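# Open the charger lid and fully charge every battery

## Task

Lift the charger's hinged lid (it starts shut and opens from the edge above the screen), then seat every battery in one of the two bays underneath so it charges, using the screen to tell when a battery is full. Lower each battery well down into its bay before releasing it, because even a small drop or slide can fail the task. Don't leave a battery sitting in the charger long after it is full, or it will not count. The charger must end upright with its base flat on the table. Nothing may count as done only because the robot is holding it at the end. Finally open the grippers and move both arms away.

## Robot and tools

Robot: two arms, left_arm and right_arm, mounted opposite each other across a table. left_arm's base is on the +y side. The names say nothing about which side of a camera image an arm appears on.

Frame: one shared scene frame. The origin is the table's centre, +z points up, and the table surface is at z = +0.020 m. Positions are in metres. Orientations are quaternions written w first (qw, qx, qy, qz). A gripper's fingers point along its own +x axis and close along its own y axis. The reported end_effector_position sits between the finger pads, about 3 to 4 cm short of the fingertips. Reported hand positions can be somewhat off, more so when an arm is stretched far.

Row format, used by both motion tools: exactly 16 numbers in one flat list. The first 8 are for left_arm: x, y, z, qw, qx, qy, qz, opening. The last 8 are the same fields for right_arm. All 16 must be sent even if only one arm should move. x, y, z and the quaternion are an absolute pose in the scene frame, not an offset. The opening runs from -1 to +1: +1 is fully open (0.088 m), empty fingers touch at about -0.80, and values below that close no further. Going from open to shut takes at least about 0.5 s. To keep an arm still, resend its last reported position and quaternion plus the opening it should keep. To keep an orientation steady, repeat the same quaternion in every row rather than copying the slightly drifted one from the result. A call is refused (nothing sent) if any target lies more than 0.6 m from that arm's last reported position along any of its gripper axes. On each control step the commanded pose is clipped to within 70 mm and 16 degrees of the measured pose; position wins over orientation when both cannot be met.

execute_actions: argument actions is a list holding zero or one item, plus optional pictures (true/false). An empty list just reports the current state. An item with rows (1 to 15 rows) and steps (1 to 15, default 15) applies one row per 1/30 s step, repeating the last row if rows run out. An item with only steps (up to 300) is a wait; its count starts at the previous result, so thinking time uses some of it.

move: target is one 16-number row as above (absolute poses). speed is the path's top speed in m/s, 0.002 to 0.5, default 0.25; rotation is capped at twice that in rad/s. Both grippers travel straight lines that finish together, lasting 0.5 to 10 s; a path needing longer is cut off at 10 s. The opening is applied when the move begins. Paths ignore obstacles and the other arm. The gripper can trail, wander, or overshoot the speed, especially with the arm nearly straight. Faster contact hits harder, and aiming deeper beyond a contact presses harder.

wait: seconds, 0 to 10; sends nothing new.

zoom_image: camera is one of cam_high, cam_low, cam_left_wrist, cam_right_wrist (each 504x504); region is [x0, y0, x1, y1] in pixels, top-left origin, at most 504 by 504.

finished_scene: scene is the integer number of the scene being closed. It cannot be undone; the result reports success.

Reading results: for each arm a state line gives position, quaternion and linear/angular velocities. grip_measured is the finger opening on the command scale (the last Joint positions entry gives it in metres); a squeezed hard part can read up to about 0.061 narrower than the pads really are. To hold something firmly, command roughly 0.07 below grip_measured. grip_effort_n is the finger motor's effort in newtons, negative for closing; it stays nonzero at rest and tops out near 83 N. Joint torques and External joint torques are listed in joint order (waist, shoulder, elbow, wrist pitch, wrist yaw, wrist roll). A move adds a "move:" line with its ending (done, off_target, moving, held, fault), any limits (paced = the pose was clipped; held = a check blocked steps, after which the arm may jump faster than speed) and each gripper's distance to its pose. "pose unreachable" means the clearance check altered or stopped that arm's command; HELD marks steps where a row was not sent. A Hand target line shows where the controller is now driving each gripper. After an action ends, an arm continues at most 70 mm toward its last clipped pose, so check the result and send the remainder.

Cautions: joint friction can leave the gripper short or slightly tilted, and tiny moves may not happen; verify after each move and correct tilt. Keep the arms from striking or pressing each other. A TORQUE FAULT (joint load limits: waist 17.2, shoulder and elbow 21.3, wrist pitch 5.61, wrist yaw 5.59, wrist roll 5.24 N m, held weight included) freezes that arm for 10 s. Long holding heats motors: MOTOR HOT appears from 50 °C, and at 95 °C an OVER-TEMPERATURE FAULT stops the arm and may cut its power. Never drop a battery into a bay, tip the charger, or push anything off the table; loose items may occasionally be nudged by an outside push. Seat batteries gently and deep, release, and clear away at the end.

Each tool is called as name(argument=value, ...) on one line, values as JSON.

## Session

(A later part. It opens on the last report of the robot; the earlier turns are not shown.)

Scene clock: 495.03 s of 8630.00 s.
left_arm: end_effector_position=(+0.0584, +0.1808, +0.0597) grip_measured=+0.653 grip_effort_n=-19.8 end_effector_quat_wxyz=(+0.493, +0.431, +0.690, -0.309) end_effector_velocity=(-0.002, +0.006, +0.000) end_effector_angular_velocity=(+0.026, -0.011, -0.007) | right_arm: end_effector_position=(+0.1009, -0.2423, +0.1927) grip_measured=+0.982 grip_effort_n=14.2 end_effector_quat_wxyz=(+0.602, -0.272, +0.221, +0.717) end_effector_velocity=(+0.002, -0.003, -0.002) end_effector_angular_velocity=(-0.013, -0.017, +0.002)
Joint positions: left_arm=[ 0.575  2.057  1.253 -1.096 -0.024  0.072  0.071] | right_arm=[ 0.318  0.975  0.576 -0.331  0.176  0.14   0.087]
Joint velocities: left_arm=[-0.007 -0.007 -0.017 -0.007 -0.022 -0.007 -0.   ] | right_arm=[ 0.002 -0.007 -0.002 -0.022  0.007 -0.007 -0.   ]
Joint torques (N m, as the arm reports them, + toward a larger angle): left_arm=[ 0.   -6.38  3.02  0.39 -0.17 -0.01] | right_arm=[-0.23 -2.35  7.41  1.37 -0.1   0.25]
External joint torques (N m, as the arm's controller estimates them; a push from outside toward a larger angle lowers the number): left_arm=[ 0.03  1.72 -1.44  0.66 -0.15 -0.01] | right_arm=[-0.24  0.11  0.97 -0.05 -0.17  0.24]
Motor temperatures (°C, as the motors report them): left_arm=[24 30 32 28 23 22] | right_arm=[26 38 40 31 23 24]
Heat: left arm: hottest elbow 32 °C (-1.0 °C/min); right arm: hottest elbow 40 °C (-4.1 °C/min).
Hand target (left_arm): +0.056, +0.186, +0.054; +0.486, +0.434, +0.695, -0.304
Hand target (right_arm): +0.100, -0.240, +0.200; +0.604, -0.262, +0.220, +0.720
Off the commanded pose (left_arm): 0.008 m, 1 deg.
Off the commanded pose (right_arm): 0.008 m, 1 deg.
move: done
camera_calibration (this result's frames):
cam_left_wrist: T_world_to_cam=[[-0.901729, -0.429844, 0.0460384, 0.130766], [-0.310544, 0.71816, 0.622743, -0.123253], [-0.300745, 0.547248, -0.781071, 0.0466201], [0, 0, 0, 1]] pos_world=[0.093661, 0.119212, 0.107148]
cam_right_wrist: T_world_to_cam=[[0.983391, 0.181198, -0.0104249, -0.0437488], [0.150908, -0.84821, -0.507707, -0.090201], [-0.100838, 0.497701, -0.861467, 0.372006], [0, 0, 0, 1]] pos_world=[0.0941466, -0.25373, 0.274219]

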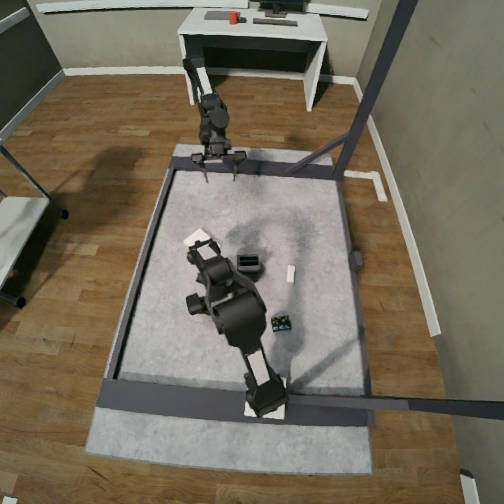

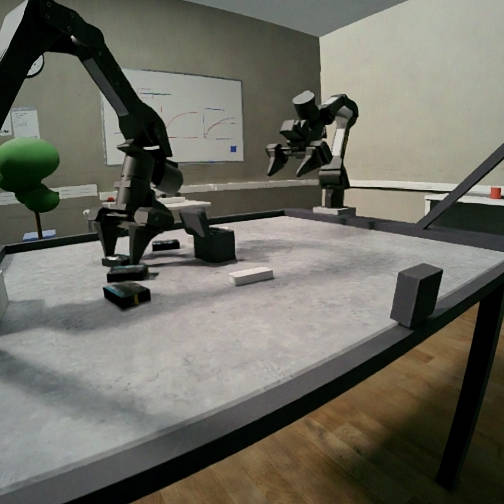

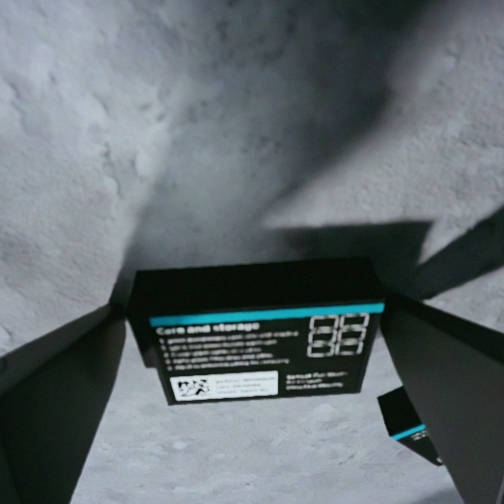

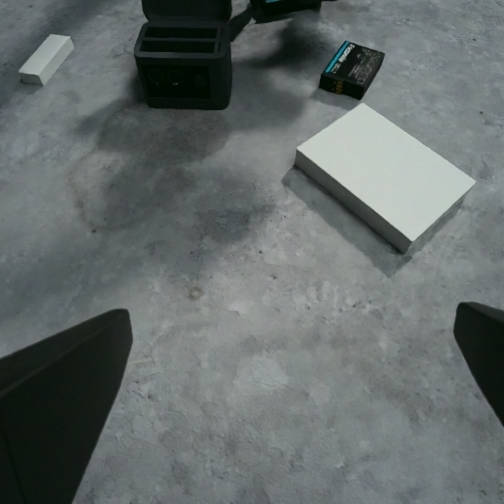

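move(target=[0.0584,0.1808,0.062,0.4864,0.4342,0.6947,-0.304,0.3, 0.1,-0.24,0.2,0.604,-0.262,0.22,0.72,1], speed=0.03)

move(target=[0.04,0.18,0.16,0.4864,0.4342,0.6947,-0.304,0.3, 0.1,-0.24,0.2,0.604,-0.262,0.22,0.72,1], speed=0.15)

Scene clock: 501.67 s of 8630.00 s.
left_arm: end_effector_position=(+0.0584, +0.1808, +0.0643) grip_measured=+0.348 grip_effort_n=-83.5 end_effector_quat_wxyz=(+0.490, +0.432, +0.692, -0.307) end_effector_velocity=(-0.000, +0.004, +0.003) end_effector_angular_velocity=(+0.021, -0.004, +0.021) | right_arm: end_effector_position=(+0.1008, -0.2424, +0.1927) grip_measured=+0.982 grip_effort_n=14.2 end_effector_quat_wxyz=(+0.602, -0.272, +0.221, +0.717) end_effector_velocity=(+0.002, -0.001, -0.001) end_effector_angular_velocity=(-0.004, -0.013, -0.003)
Joint positions: left_arm=[ 0.575  2.055  1.268 -1.122 -0.024  0.072  0.056] | right_arm=[ 0.318  0.975  0.576 -0.331  0.175  0.14   0.087]
Joint velocities: left_arm=[ 0.002 -0.002  0.002 -0.022 -0.007 -0.022 -0.   ] | right_arm=[-0.002 -0.002 -0.002 -0.007  0.007 -0.007 -0.   ]
Joint torques (N m, as the arm reports them, + toward a larger angle): left_arm=[-0.1  -6.01  6.04 -0.4  -0.11 -0.05] | right_arm=[-0.19 -2.34  7.34  1.38 -0.09  0.25]
External joint torques (N m, as the arm's controller estimates them; a push from outside toward a larger angle lowers the number): left_arm=[-0.14  2.13  1.52 -0.12 -0.09 -0.05] | right_arm=[-0.17  0.13  0.88 -0.06 -0.17  0.24]
Motor temperatures (°C, as the motors report them): left_arm=[24 30 32 28 23 22] | right_arm=[26 37 40 31 23 24]
Heat: left arm: hottest elbow 32 °C (-1.0 °C/min); right arm: hottest elbow 40 °C (-3.0 °C/min).
Hand target (left_arm): +0.058, +0.181, +0.062; +0.487, +0.434, +0.695, -0.304
Hand target (right_arm): +0.100, -0.240, +0.200; +0.604, -0.262, +0.220, +0.720
Off the commanded pose (left_arm): 0.002 m, 1 deg.
Off the commanded pose (right_arm): 0.008 m, 1 deg.
move: done
camera_calibration (this result's frames):
cam_left_wrist: T_world_to_cam=[[-0.901533, -0.43018, 0.046735, 0.130562], [-0.307896, 0.713622, 0.62924, -0.125832], [-0.304038, 0.552891, -0.775805, 0.0490265], [0, 0, 0, 1]] pos_world=[0.0938689, 0.118855, 0.111112]
cam_right_wrist: T_world_to_cam=[[0.983337, 0.181477, -0.0106732, -0.0435713], [0.15103, -0.848218, -0.507658, -0.0902327], [-0.101181, 0.497587, -0.861493, 0.372015], [0, 0, 0, 1]] pos_world=[0.094114, -0.253739, 0.274215]

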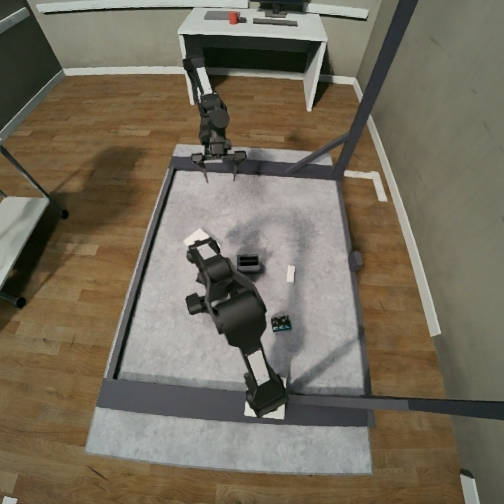

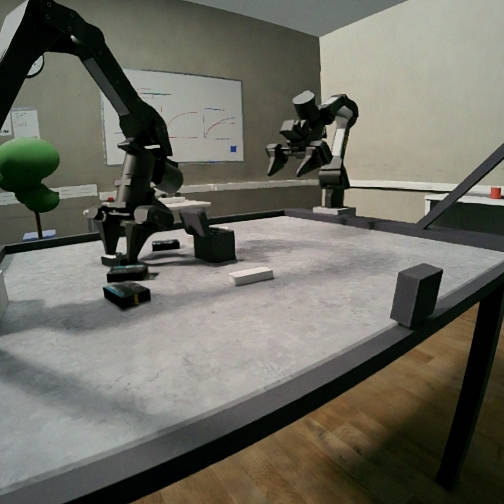

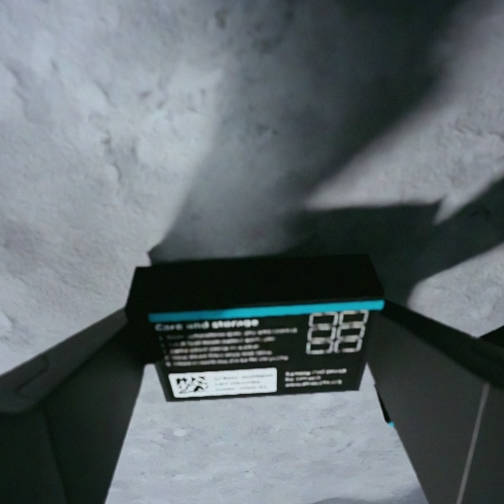

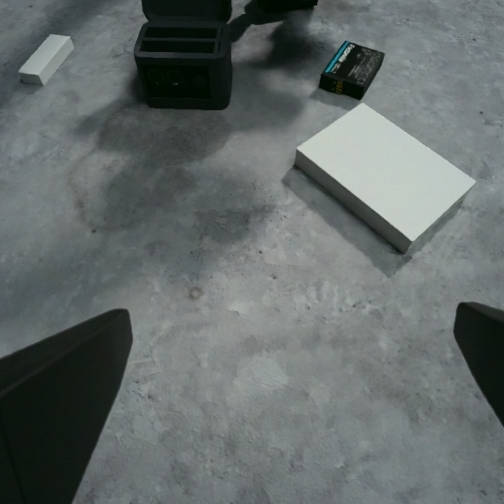

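Scene clock: 502.80 s of 8630.00 s.
left_arm: end_effector_position=(+0.0402, +0.1824, +0.1564) grip_measured=+0.348 grip_effort_n=-83.5 end_effector_quat_wxyz=(+0.482, +0.437, +0.697, -0.302) end_effector_velocity=(-0.003, +0.001, +0.004) end_effector_angular_velocity=(+0.009, +0.009, +0.007) | right_arm: end_effector_position=(+0.1008, -0.2424, +0.1927) grip_measured=+0.982 grip_effort_n=14.2 end_effector_quat_wxyz=(+0.602, -0.272, +0.221, +0.717) end_effector_velocity=(+0.000, -0.002, -0.002) end_effector_angular_velocity=(-0.008, -0.004, +0.008)
Joint positions: left_arm=[ 0.528  1.906  1.441 -1.466 -0.011  0.028  0.056] | right_arm=[ 0.318  0.975  0.576 -0.331  0.175  0.14   0.087]
Joint velocities: left_arm=[-0.002 -0.002  0.007 -0.022  0.007 -0.007  0.   ] | right_arm=[-0.002 -0.002 -0.002 -0.007 -0.007 -0.007 -0.   ]
Joint torques (N m, as the arm reports them, + toward a larger angle): left_arm=[-0.32 -7.73  7.07 -0.5   0.05 -0.16] | right_arm=[-0.2  -2.36  7.38  1.37 -0.09  0.25]
External joint torques (N m, as the arm's controller estimates them; a push from outside toward a larger angle lowers the number): left_arm=[-0.34 -0.1   2.   -0.16  0.06 -0.15] | right_arm=[-0.2   0.1   0.9  -0.07 -0.17  0.25]
Motor temperatures (°C, as the motors report them): left_arm=[24 30 32 28 23 22] | right_arm=[26 37 40 31 23 24]
Heat: left arm: hottest elbow 32 °C (-1.0 °C/min); right arm: hottest elbow 40 °C (-3.0 °C/min).
Hand target (left_arm): +0.040, +0.181, +0.160; +0.486, +0.434, +0.695, -0.304
Hand target (right_arm): +0.100, -0.240, +0.200; +0.604, -0.262, +0.220, +0.720
Off the commanded pose (left_arm): 0.004 m, 1 deg.
Off the commanded pose (right_arm): 0.008 m, 1 deg.
move: done
camera_calibration (this result's frames):
cam_left_wrist: T_world_to_cam=[[-0.901941, -0.42952, 0.0448824, 0.110697], [-0.3017, 0.701052, 0.646145, -0.191166], [-0.308998, 0.569244, -0.761893, 0.109132], [0, 0, 0, 1]] pos_world=[0.0758888, 0.119441, 0.201699]
cam_right_wrist: T_world_to_cam=[[0.983337, 0.181477, -0.0106732, -0.0435713], [0.15103, -0.848218, -0.507658, -0.0902327], [-0.101181, 0.497587, -0.861493, 0.372015], [0, 0, 0, 1]] pos_world=[0.094114, -0.253739, 0.274215]

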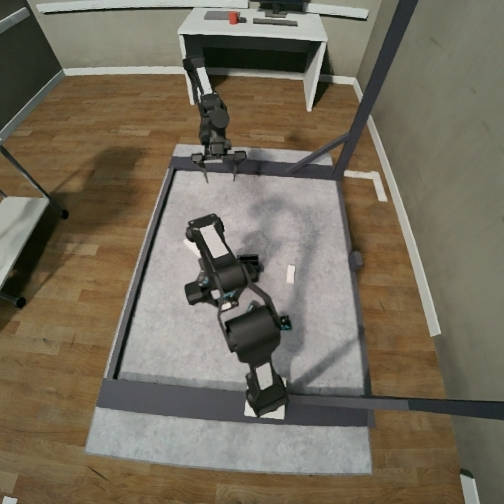

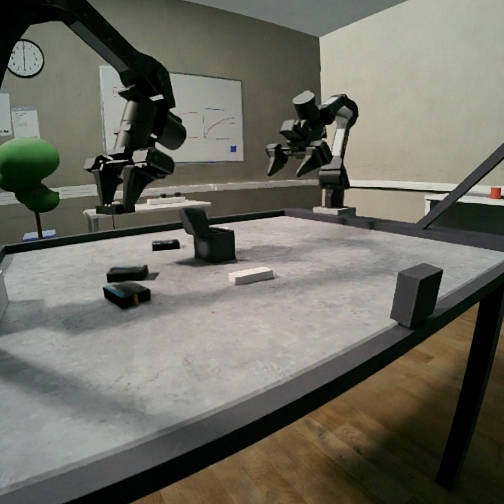

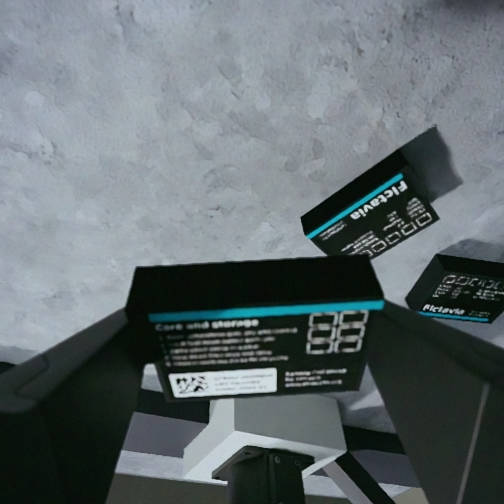

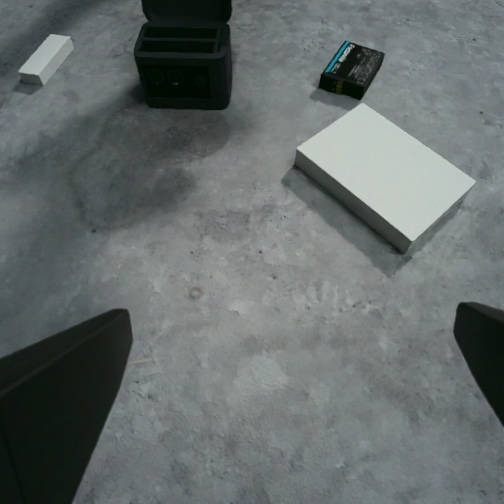

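move(target=[0.12,0.192,0.11,0.9006,0.0682,0.1531,-0.401,0.3, -0.009,-0.05,0.066,0.66,-0.0653,0.0578,0.746,1], speed=0.3)

move(target=[0.12,0.192,0.068,0.9006,0.0682,0.1531,-0.401,0.3, -0.016,0.013,0.061,0.66,-0.0653,0.0578,0.746,1], speed=0.05)

Scene clock: 532.70 s of 8630.00 s.
left_arm: end_effector_position=(+0.1219, +0.1895, +0.1120) grip_measured=+0.348 grip_effort_n=-83.5 end_effector_quat_wxyz=(+0.900, +0.070, +0.147, -0.403) end_effector_velocity=(-0.001, -0.000, -0.002) end_effector_angular_velocity=(-0.009, -0.001, +0.002) | right_arm: end_effector_position=(-0.0078, -0.0510, +0.0670) grip_measured=+0.982 grip_effort_n=14.2 end_effector_quat_wxyz=(+0.658, -0.065, +0.063, +0.747) end_effector_velocity=(+0.002, +0.001, +0.000) end_effector_angular_velocity=(-0.001, -0.010, -0.008)
Joint positions: left_arm=[ 0.772  1.714  0.113  1.274 -0.004  0.007  0.056] | right_arm=[0.426 2.36  0.898 1.268 0.377 0.081 0.087]
Joint velocities: left_arm=[-0.007  0.037 -0.007  0.051 -0.007 -0.007 -0.   ] | right_arm=[-0.002 -0.002  0.002 -0.007  0.007 -0.007 -0.   ]
Joint torques (N m, as the arm reports them, + toward a larger angle): left_arm=[ 0.3  -2.6   2.84  2.33  0.06 -0.14] | right_arm=[ 0.3  -6.28  4.05  1.85  0.27 -0.18]
External joint torques (N m, as the arm's controller estimates them; a push from outside toward a larger angle lowers the number): left_arm=[ 0.31  1.65 -0.29  0.45  0.06 -0.15] | right_arm=[ 0.36  2.39  0.5   0.16  0.21 -0.19]
Motor temperatures (°C, as the motors report them): left_arm=[24 33 32 28 23 22] | right_arm=[26 36 41 31 23 24]
Heat: left arm: hottest shoulder 33 °C (+0.0 °C/min); right arm: hottest elbow 41 °C (+2.0 °C/min).
Hand target (left_arm): +0.121, +0.191, +0.109; +0.900, +0.069, +0.152, -0.403
Hand target (right_arm): -0.009, -0.050, +0.067; +0.659, -0.064, +0.059, +0.747
Off the commanded pose (left_arm): 0.004 m, 1 deg.
Off the commanded pose (right_arm): 0.002 m, 1 deg.
move: done
camera_calibration (this result's frames):
cam_left_wrist: T_world_to_cam=[[-0.77592, -0.630638, -0.0155859, 0.218966], [-0.382861, 0.49041, -0.782889, 0.067059], [0.501364, -0.601493, -0.621966, 0.203888], [0, 0, 0, 1]] pos_world=[0.0933521, 0.227839, 0.182724]
cam_right_wrist: T_world_to_cam=[[0.989866, 0.139751, -0.0251982, 0.0261144], [0.0453762, -0.479427, -0.876408, 0.0673927], [-0.134559, 0.866383, -0.48091, 0.150622], [0, 0, 0, 1]] pos_world=[-0.00864028, -0.101836, 0.132157]

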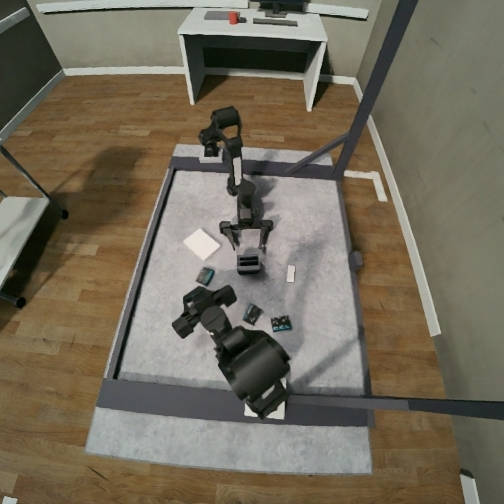

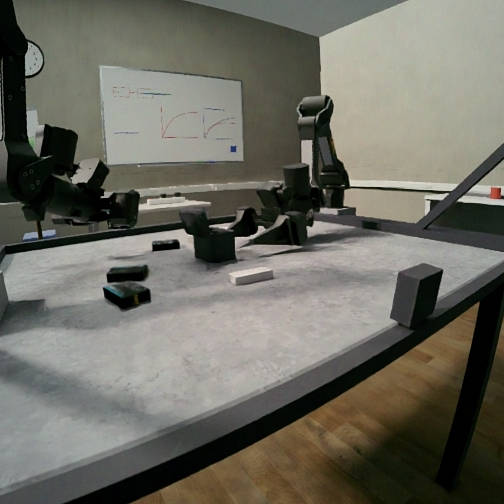

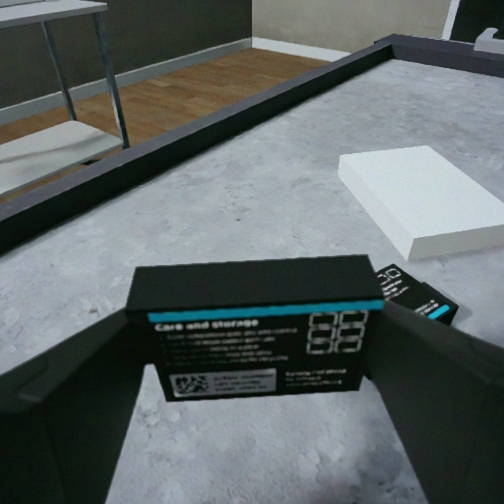

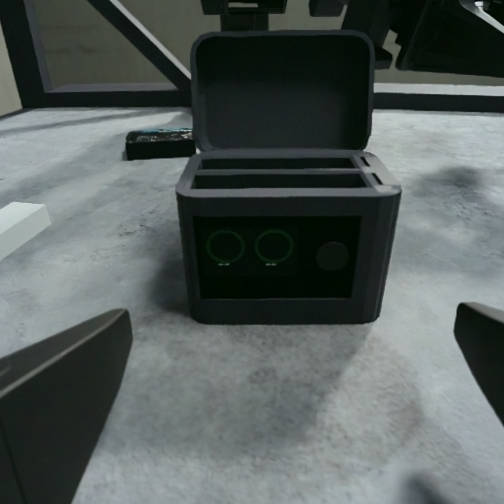

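Scene clock: 534.37 s of 8630.00 s.
left_arm: end_effector_position=(+0.1198, +0.1919, +0.0698) grip_measured=+0.348 grip_effort_n=-83.5 end_effector_quat_wxyz=(+0.897, +0.079, +0.171, -0.401) end_effector_velocity=(-0.000, +0.001, +0.000) end_effector_angular_velocity=(-0.005, +0.001, +0.007) | right_arm: end_effector_position=(-0.0160, +0.0105, +0.0630) grip_measured=+0.982 grip_effort_n=14.2 end_effector_quat_wxyz=(+0.661, -0.064, +0.060, +0.745) end_effector_velocity=(+0.003, +0.002, -0.006) end_effector_angular_velocity=(-0.019, -0.016, +0.001)
Joint positions: left_arm=[ 0.772  2.058  0.118  1.561 -0.005  0.002  0.056] | right_arm=[0.374 2.476 1.181 1.111 0.332 0.066 0.087]
Joint velocities: left_arm=[-0.002  0.002 -0.002  0.007 -0.007 -0.007 -0.   ] | right_arm=[-0.007  0.007  0.007 -0.022 -0.007 -0.007 -0.   ]
Joint torques (N m, as the arm reports them, + toward a larger angle): left_arm=[-0.03 -3.03  1.81  2.36 -0.14 -0.14] | right_arm=[-0.25 -7.37  4.91  1.58 -0.11 -0.2 ]
External joint torques (N m, as the arm's controller estimates them; a push from outside toward a larger angle lowers the number): left_arm=[-0.03  1.84  0.66  0.52 -0.13 -0.15] | right_arm=[-0.18  2.4   0.74 -0.06 -0.16 -0.21]
Motor temperatures (°C, as the motors report them): left_arm=[24 33 32 29 23 22] | right_arm=[26 37 40 31 23 24]
Heat: left arm: hottest shoulder 33 °C (+0.0 °C/min); right arm: hottest elbow 40 °C (+1.0 °C/min).
Hand target (left_arm): +0.120, +0.192, +0.068; +0.897, +0.077, +0.174, -0.399
Hand target (right_arm): -0.016, +0.013, +0.061; +0.660, -0.065, +0.058, +0.746
Off the commanded pose (left_arm): 0.002 m, 2 deg.
Off the commanded pose (right_arm): 0.003 m, 0 deg.
joint sent to its limit (left arm) — the command would take joint 4 (wrist pitch) past its upper limit, so that joint was sent only as far as its limit.
move: done
camera_calibration (this result's frames):
cam_left_wrist: T_world_to_cam=[[-0.775162, -0.631695, -0.00921612, 0.217897], [-0.41279, 0.517476, -0.749548, 0.0281361], [0.478255, -0.577217, -0.661885, 0.181046], [0, 0, 0, 1]] pos_world=[0.0939338, 0.227587, 0.142929]
cam_right_wrist: T_world_to_cam=[[0.990725, 0.134206, -0.0212647, 0.0253195], [0.0453952, -0.474412, -0.879132, 0.0938795], [-0.128073, 0.870013, -0.476104, 0.0940274], [0, 0, 0, 1]] pos_world=[-0.0173041, -0.0406655, 0.127838]

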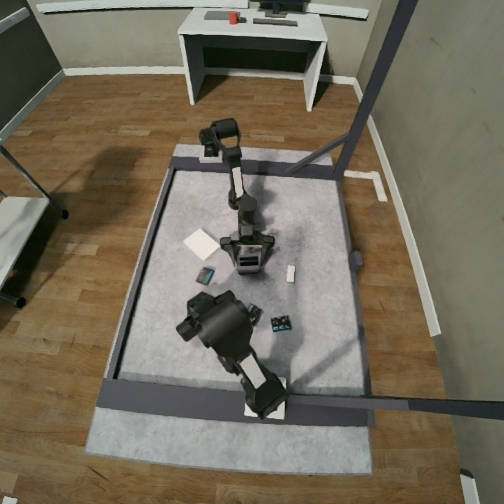

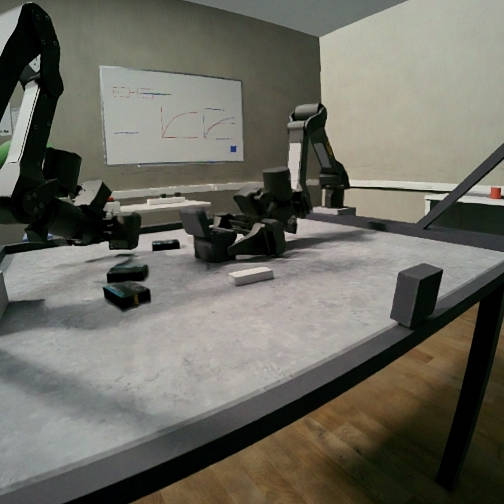

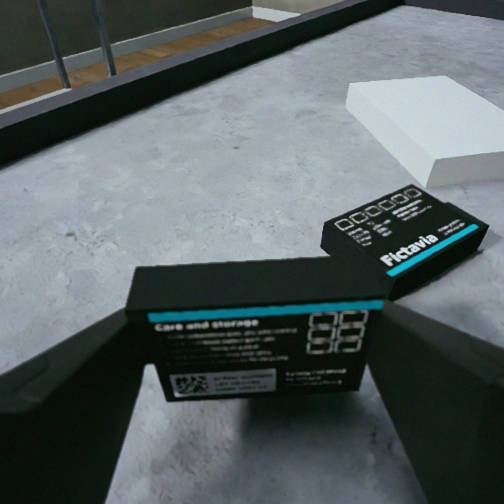

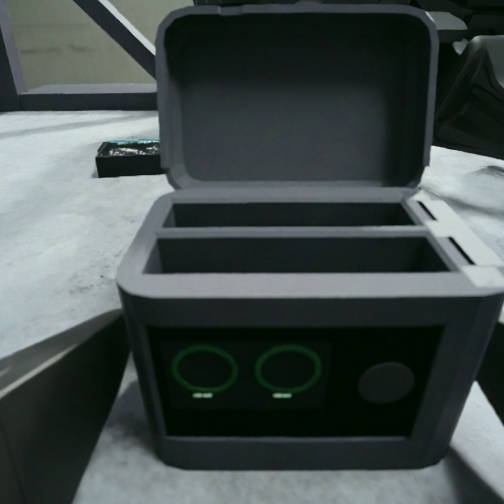

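move(target=[0.195,0.19,0.076,0.9264,0.0573,0.1575,-0.3372,0.3, -0.016,0.015,0.061,0.66,-0.0653,0.0578,0.746,1], speed=0.1)

move(target=[0.195,0.19,0.064,0.9264,0.0573,0.1575,-0.3372,0.3, -0.016,0.015,0.061,0.66,-0.0653,0.0578,0.746,0.65], speed=0.02)

Scene clock: 545.23 s of 8630.00 s.
left_arm: end_effector_position=(+0.1935, +0.1904, +0.0779) grip_measured=+0.348 grip_effort_n=-83.5 end_effector_quat_wxyz=(+0.926, +0.057, +0.156, -0.339) end_effector_velocity=(+0.003, -0.002, +0.002) end_effector_angular_velocity=(-0.012, +0.000, -0.002) | right_arm: end_effector_position=(-0.0160, +0.0128, +0.0626) grip_measured=+0.982 grip_effort_n=14.7 end_effector_quat_wxyz=(+0.661, -0.064, +0.060, +0.745) end_effector_velocity=(-0.002, +0.001, +0.001) end_effector_angular_velocity=(+0.006, -0.000, +0.020)
Joint positions: left_arm=[0.926 2.058 0.319 1.405 0.009 0.003 0.056] | right_arm=[0.371 2.481 1.191 1.104 0.33  0.066 0.087]
Joint velocities: left_arm=[ 0.002 -0.002  0.012 -0.007  0.007 -0.007 -0.   ] | right_arm=[-0.002  0.002  0.002  0.007 -0.022 -0.007 -0.   ]
Joint torques (N m, as the arm reports them, + toward a larger angle): left_arm=[ 0.26 -4.7   3.42  1.98 -0.06  0.08] | right_arm=[-0.18 -7.43  4.95  1.58 -0.13 -0.18]
External joint torques (N m, as the arm's controller estimates them; a push from outside toward a larger angle lowers the number): left_arm=[ 0.27  1.32  1.07  0.11 -0.06  0.07] | right_arm=[-0.26  2.57  0.63 -0.11 -0.16 -0.18]
Motor temperatures (°C, as the motors report them): left_arm=[24 31 31 31 23 22] | right_arm=[26 40 39 32 23 24]
Heat: left arm: hottest shoulder 31 °C (-2.0 °C/min); right arm: hottest shoulder 40 °C (+0.0 °C/min).
Hand target (left_arm): +0.195, +0.191, +0.077; +0.926, +0.058, +0.157, -0.337
Hand target (right_arm): -0.016, +0.015, +0.061; +0.660, -0.065, +0.058, +0.746
Off the commanded pose (left_arm): 0.002 m, 0 deg.
Off the commanded pose (right_arm): 0.003 m, 0 deg.
move: done
camera_calibration (this result's frames):
cam_left_wrist: T_world_to_cam=[[-0.678911, -0.734187, -0.00699755, 0.274866], [-0.456274, 0.42935, -0.779406, 0.0929052], [0.575234, -0.525954, -0.62648, 0.118996], [0, 0, 0, 1]] pos_world=[0.160549, 0.2245, 0.148883]
cam_right_wrist: T_world_to_cam=[[0.990777, 0.133851, -0.021101, 0.02499], [0.0454292, -0.474825, -0.878907, 0.0945812], [-0.127662, 0.869842, -0.476526, 0.0918996], [0, 0, 0, 1]] pos_world=[-0.0173241, -0.0383736, 0.127448]

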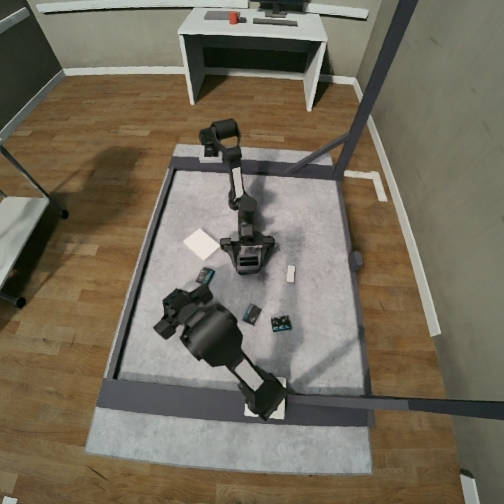

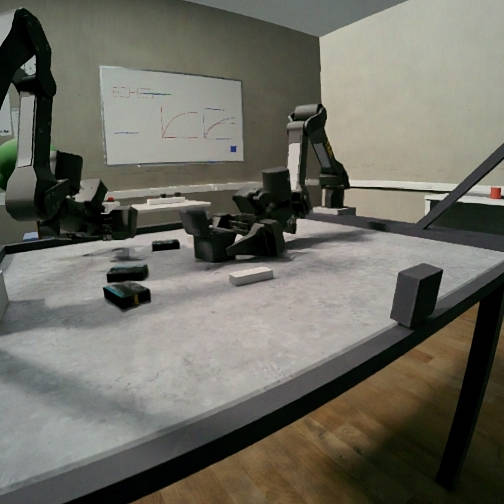

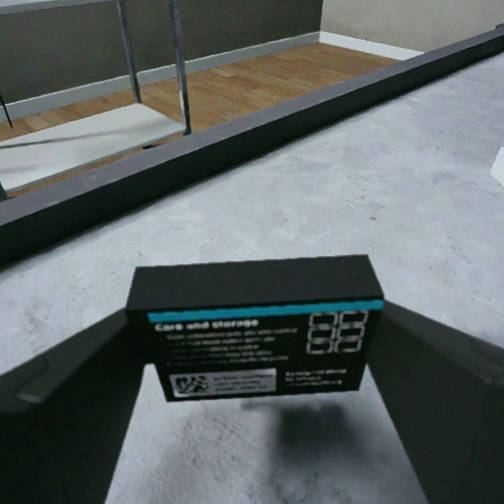

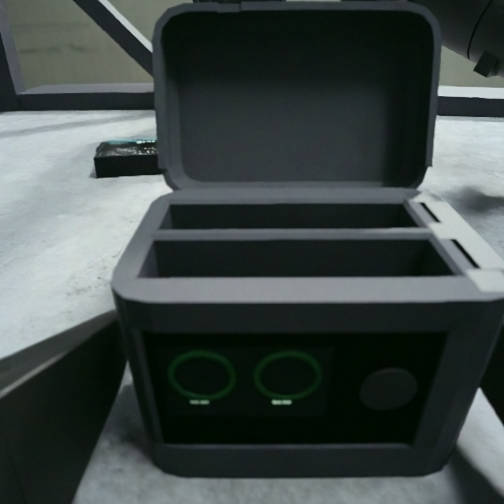

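Scene clock: 546.20 s of 8630.00 s.
left_arm: end_effector_position=(+0.1942, +0.1899, +0.0665) grip_measured=+0.348 grip_effort_n=-83.5 end_effector_quat_wxyz=(+0.926, +0.057, +0.156, -0.339) end_effector_velocity=(+0.003, +0.000, -0.001) end_effector_angular_velocity=(-0.005, +0.001, +0.012) | right_arm: end_effector_position=(-0.0156, +0.0130, +0.0626) grip_measured=+0.665 grip_effort_n=-83.5 end_effector_quat_wxyz=(+0.661, -0.064, +0.060, +0.745) end_effector_velocity=(-0.000, +0.001, +0.001) end_effector_angular_velocity=(-0.002, -0.007, +0.006)
Joint positions: left_arm=[0.926 2.138 0.33  1.475 0.009 0.003 0.056] | right_arm=[0.371 2.481 1.191 1.104 0.33  0.066 0.072]
Joint velocities: left_arm=[ 0.002  0.012  0.007  0.007 -0.007 -0.007 -0.   ] | right_arm=[-0.002 -0.002  0.002 -0.007 -0.007 -0.007 -0.   ]
Joint torques (N m, as the arm reports them, + toward a larger angle): left_arm=[ 0.13 -4.18  2.98  2.38 -0.11  0.04] | right_arm=[-0.16 -7.48  4.94  1.61 -0.13 -0.2 ]
External joint torques (N m, as the arm's controller estimates them; a push from outside toward a larger angle lowers the number): left_arm=[ 0.09  2.    1.03  0.52 -0.1   0.03] | right_arm=[-0.23  2.47  0.64 -0.07 -0.16 -0.2 ]
Motor temperatures (°C, as the motors report them): left_arm=[24 31 31 31 23 22] | right_arm=[26 40 39 32 23 24]
Heat: left arm: hottest shoulder 31 °C (-2.0 °C/min); right arm: hottest shoulder 40 °C (+0.0 °C/min).
Hand target (left_arm): +0.195, +0.190, +0.064; +0.926, +0.057, +0.158, -0.337
Hand target (right_arm): -0.016, +0.015, +0.061; +0.660, -0.065, +0.058, +0.746
Off the commanded pose (left_arm): 0.003 m, 0 deg.
Off the commanded pose (right_arm): 0.003 m, 0 deg.
move: done
camera_calibration (this result's frames):
cam_left_wrist: T_world_to_cam=[[-0.678911, -0.734187, -0.00699755, 0.274832], [-0.456274, 0.42935, -0.779406, 0.0845568], [0.575234, -0.525954, -0.62648, 0.111192], [0, 0, 0, 1]] pos_world=[0.161206, 0.223956, 0.137487]
cam_right_wrist: T_world_to_cam=[[0.990879, 0.133096, -0.021101, 0.0245839], [0.0450669, -0.474859, -0.878907, 0.0946313], [-0.126999, 0.869939, -0.476526, 0.0918253], [0, 0, 0, 1]] pos_world=[-0.0169627, -0.0382179, 0.127448]

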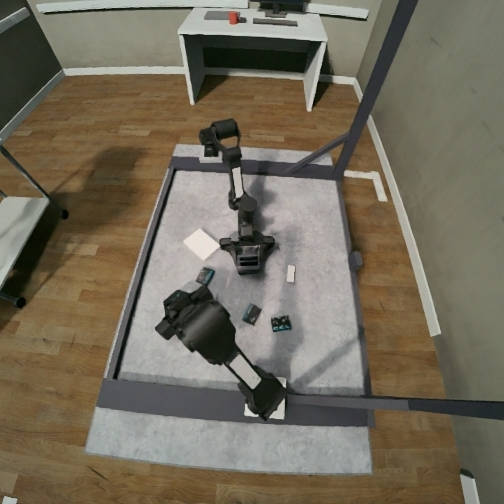

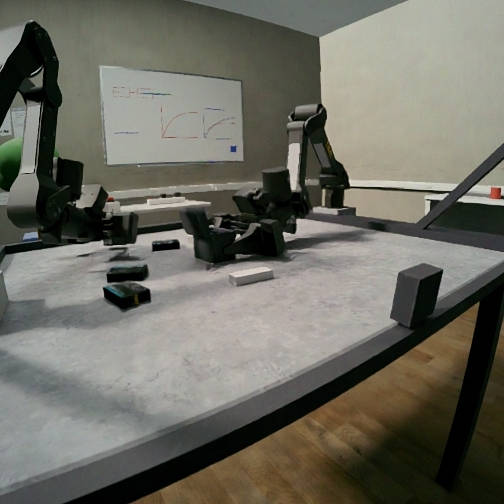

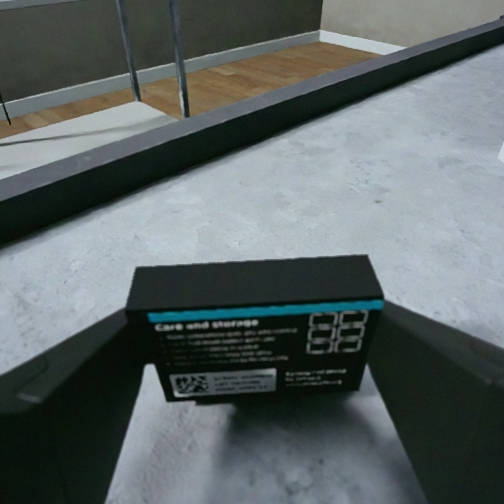

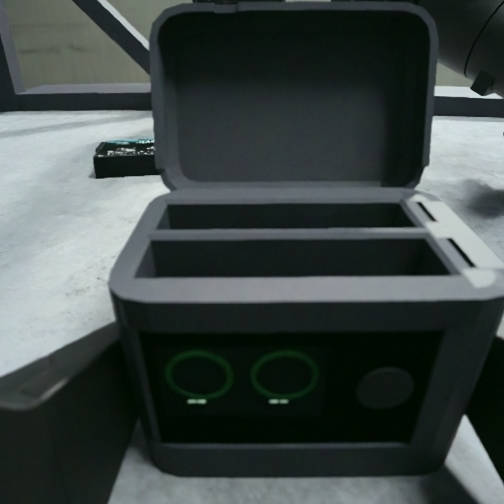

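Not yet touching; lower more.

move(target=[0.195,0.19,0.058,0.9264,0.0573,0.1575,-0.3372,0.3, -0.016,0.015,0.061,0.66,-0.0653,0.0578,0.746,0.66], speed=0.01)

Scene clock: 551.80 s of 8630.00 s.
left_arm: end_effector_position=(+0.1943, +0.1897, +0.0606) grip_measured=+0.348 grip_effort_n=-83.5 end_effector_quat_wxyz=(+0.926, +0.057, +0.156, -0.339) end_effector_velocity=(+0.001, -0.001, +0.001) end_effector_angular_velocity=(-0.008, -0.003, +0.007) | right_arm: end_effector_position=(-0.0156, +0.0130, +0.0626) grip_measured=+0.667 grip_effort_n=-47.7 end_effector_quat_wxyz=(+0.661, -0.064, +0.060, +0.745) end_effector_velocity=(-0.003, +0.000, +0.003) end_effector_angular_velocity=(+0.004, -0.019, +0.013)
Joint positions: left_arm=[0.926 2.18  0.336 1.512 0.009 0.003 0.056] | right_arm=[0.371 2.481 1.191 1.104 0.33  0.066 0.072]
Joint velocities: left_arm=[-0.002  0.002  0.002  0.007 -0.007 -0.007  0.   ] | right_arm=[ 0.002 -0.007  0.002 -0.007 -0.007 -0.022 -0.   ]
Joint torques (N m, as the arm reports them, + toward a larger angle): left_arm=[ 0.14 -4.32  2.51  2.36 -0.12  0.02] | right_arm=[-0.18 -7.41  4.92  1.59 -0.13 -0.18]
External joint torques (N m, as the arm's controller estimates them; a push from outside toward a larger angle lowers the number): left_arm=[ 0.18  1.98  0.73  0.47 -0.12  0.01] | right_arm=[-0.26  2.58  0.61 -0.09 -0.17 -0.19]
Motor temperatures (°C, as the motors report them): left_arm=[24 31 31 32 23 22] | right_arm=[26 41 38 32 23 24]
Heat: left arm: hottest wrist pitch 32 °C (+0.0 °C/min); right arm: hottest shoulder 41 °C (+1.0 °C/min).
Hand target (left_arm): +0.195, +0.190, +0.058; +0.926, +0.057, +0.157, -0.337
Hand target (right_arm): -0.016, +0.015, +0.061; +0.660, -0.065, +0.058, +0.746
Off the commanded pose (left_arm): 0.003 m, 0 deg.
Off the commanded pose (right_arm): 0.003 m, 0 deg.
move: done
camera_calibration (this result's frames):
cam_left_wrist: T_world_to_cam=[[-0.678907, -0.734191, -0.00703894, 0.274806], [-0.455816, 0.42897, -0.779883, 0.0801472], [0.575602, -0.526259, -0.625886, 0.107302], [0, 0, 0, 1]] pos_world=[0.161337, 0.223848, 0.131599]
cam_right_wrist: T_world_to_cam=[[0.990879, 0.133096, -0.021101, 0.0245839], [0.0450669, -0.474859, -0.878907, 0.0946313], [-0.126999, 0.869939, -0.476526, 0.0918253], [0, 0, 0, 1]] pos_world=[-0.0169627, -0.0382179, 0.127448]

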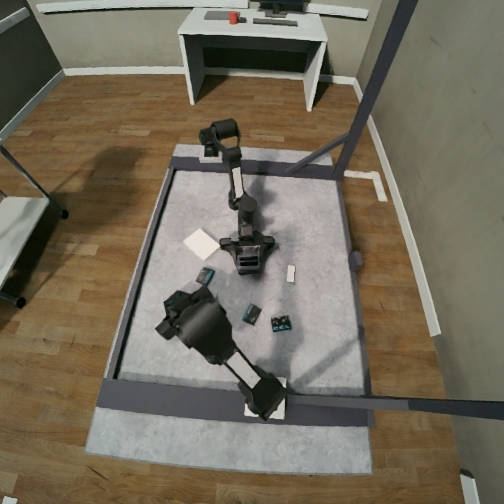

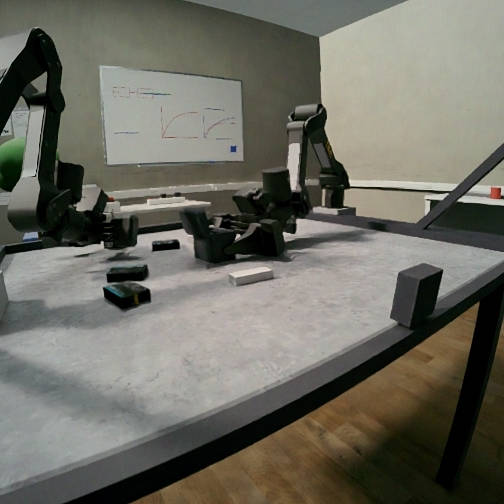

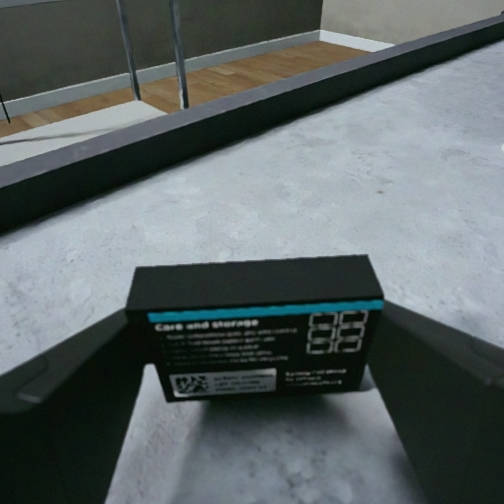

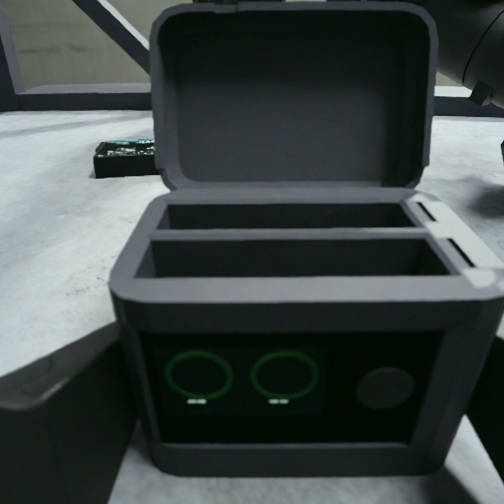

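move(target=[0.199,0.187,0.052,0.9264,0.0573,0.1575,-0.3372,0.3, -0.016,0.015,0.061,0.66,-0.0653,0.0578,0.746,0.66], speed=0.01)

Scene clock: 556.60 s of 8630.00 s.
left_arm: end_effector_position=(+0.1996, +0.1853, +0.0593) grip_measured=+0.348 grip_effort_n=-83.5 end_effector_quat_wxyz=(+0.927, +0.054, +0.148, -0.339) end_effector_velocity=(+0.004, +0.000, +0.002) end_effector_angular_velocity=(-0.008, -0.009, +0.021) | right_arm: end_effector_position=(-0.0156, +0.0130, +0.0626) grip_measured=+0.667 grip_effort_n=-47.7 end_effector_quat_wxyz=(+0.661, -0.064, +0.060, +0.745) end_effector_velocity=(-0.002, +0.000, -0.002) end_effector_angular_velocity=(-0.007, -0.007, +0.020)
Joint positions: left_arm=[0.926 2.212 0.363 1.532 0.009 0.003 0.056] | right_arm=[0.371 2.481 1.191 1.104 0.33  0.066 0.072]
Joint velocities: left_arm=[-0.002  0.002  0.007  0.007 -0.022 -0.007 -0.   ] | right_arm=[-0.002  0.002  0.002 -0.007 -0.022 -0.007  0.   ]
Joint torques (N m, as the arm reports them, + toward a larger angle): left_arm=[ 0.1  -3.93  2.01  1.81 -0.07  0.02] | right_arm=[-0.19 -7.38  4.9   1.59 -0.13 -0.17]
External joint torques (N m, as the arm's controller estimates them; a push from outside toward a larger angle lowers the number): left_arm=[ 0.09  2.53  0.25 -0.07 -0.07  0.01] | right_arm=[-0.2   2.57  0.59 -0.08 -0.16 -0.18]
Motor temperatures (°C, as the motors report them): left_arm=[24 31 31 32 23 22] | right_arm=[26 42 38 32 23 24]
Heat: left arm: hottest wrist pitch 32 °C (+0.0 °C/min); right arm: hottest shoulder 42 °C (+2.0 °C/min).
Hand target (left_arm): +0.199, +0.187, +0.052; +0.926, +0.057, +0.158, -0.337
Hand target (right_arm): -0.016, +0.015, +0.061; +0.660, -0.065, +0.058, +0.746
Off the commanded pose (left_arm): 0.008 m, 1 deg.
Off the commanded pose (right_arm): 0.003 m, 0 deg.
move: done
camera_calibration (this result's frames):
cam_left_wrist: T_world_to_cam=[[-0.67881, -0.734271, -0.00794862, 0.27522], [-0.445669, 0.420562, -0.790257, 0.0835705], [0.583606, -0.532892, -0.612723, 0.0999456], [0, 0, 0, 1]] pos_world=[0.165738, 0.2202, 0.129469]
cam_right_wrist: T_world_to_cam=[[0.990879, 0.133096, -0.021101, 0.0245839], [0.0450669, -0.474859, -0.878907, 0.0946313], [-0.126999, 0.869939, -0.476526, 0.0918253], [0, 0, 0, 1]] pos_world=[-0.0169627, -0.0382179, 0.127448]

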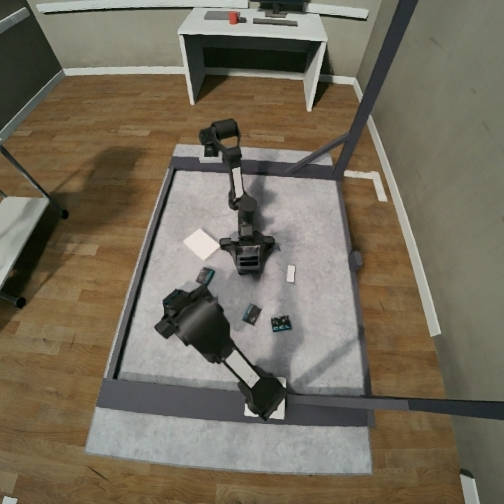

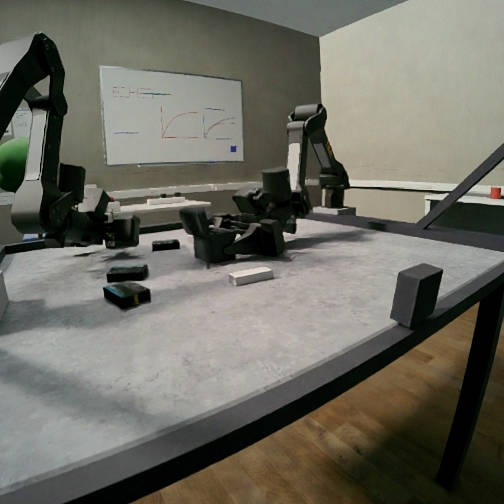

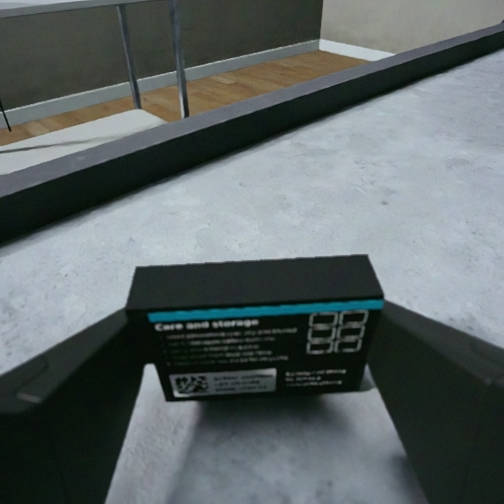

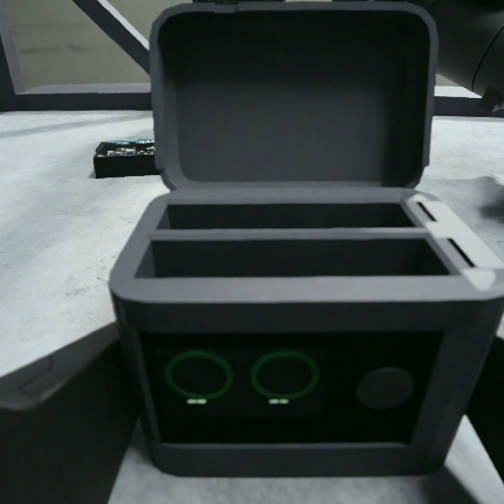

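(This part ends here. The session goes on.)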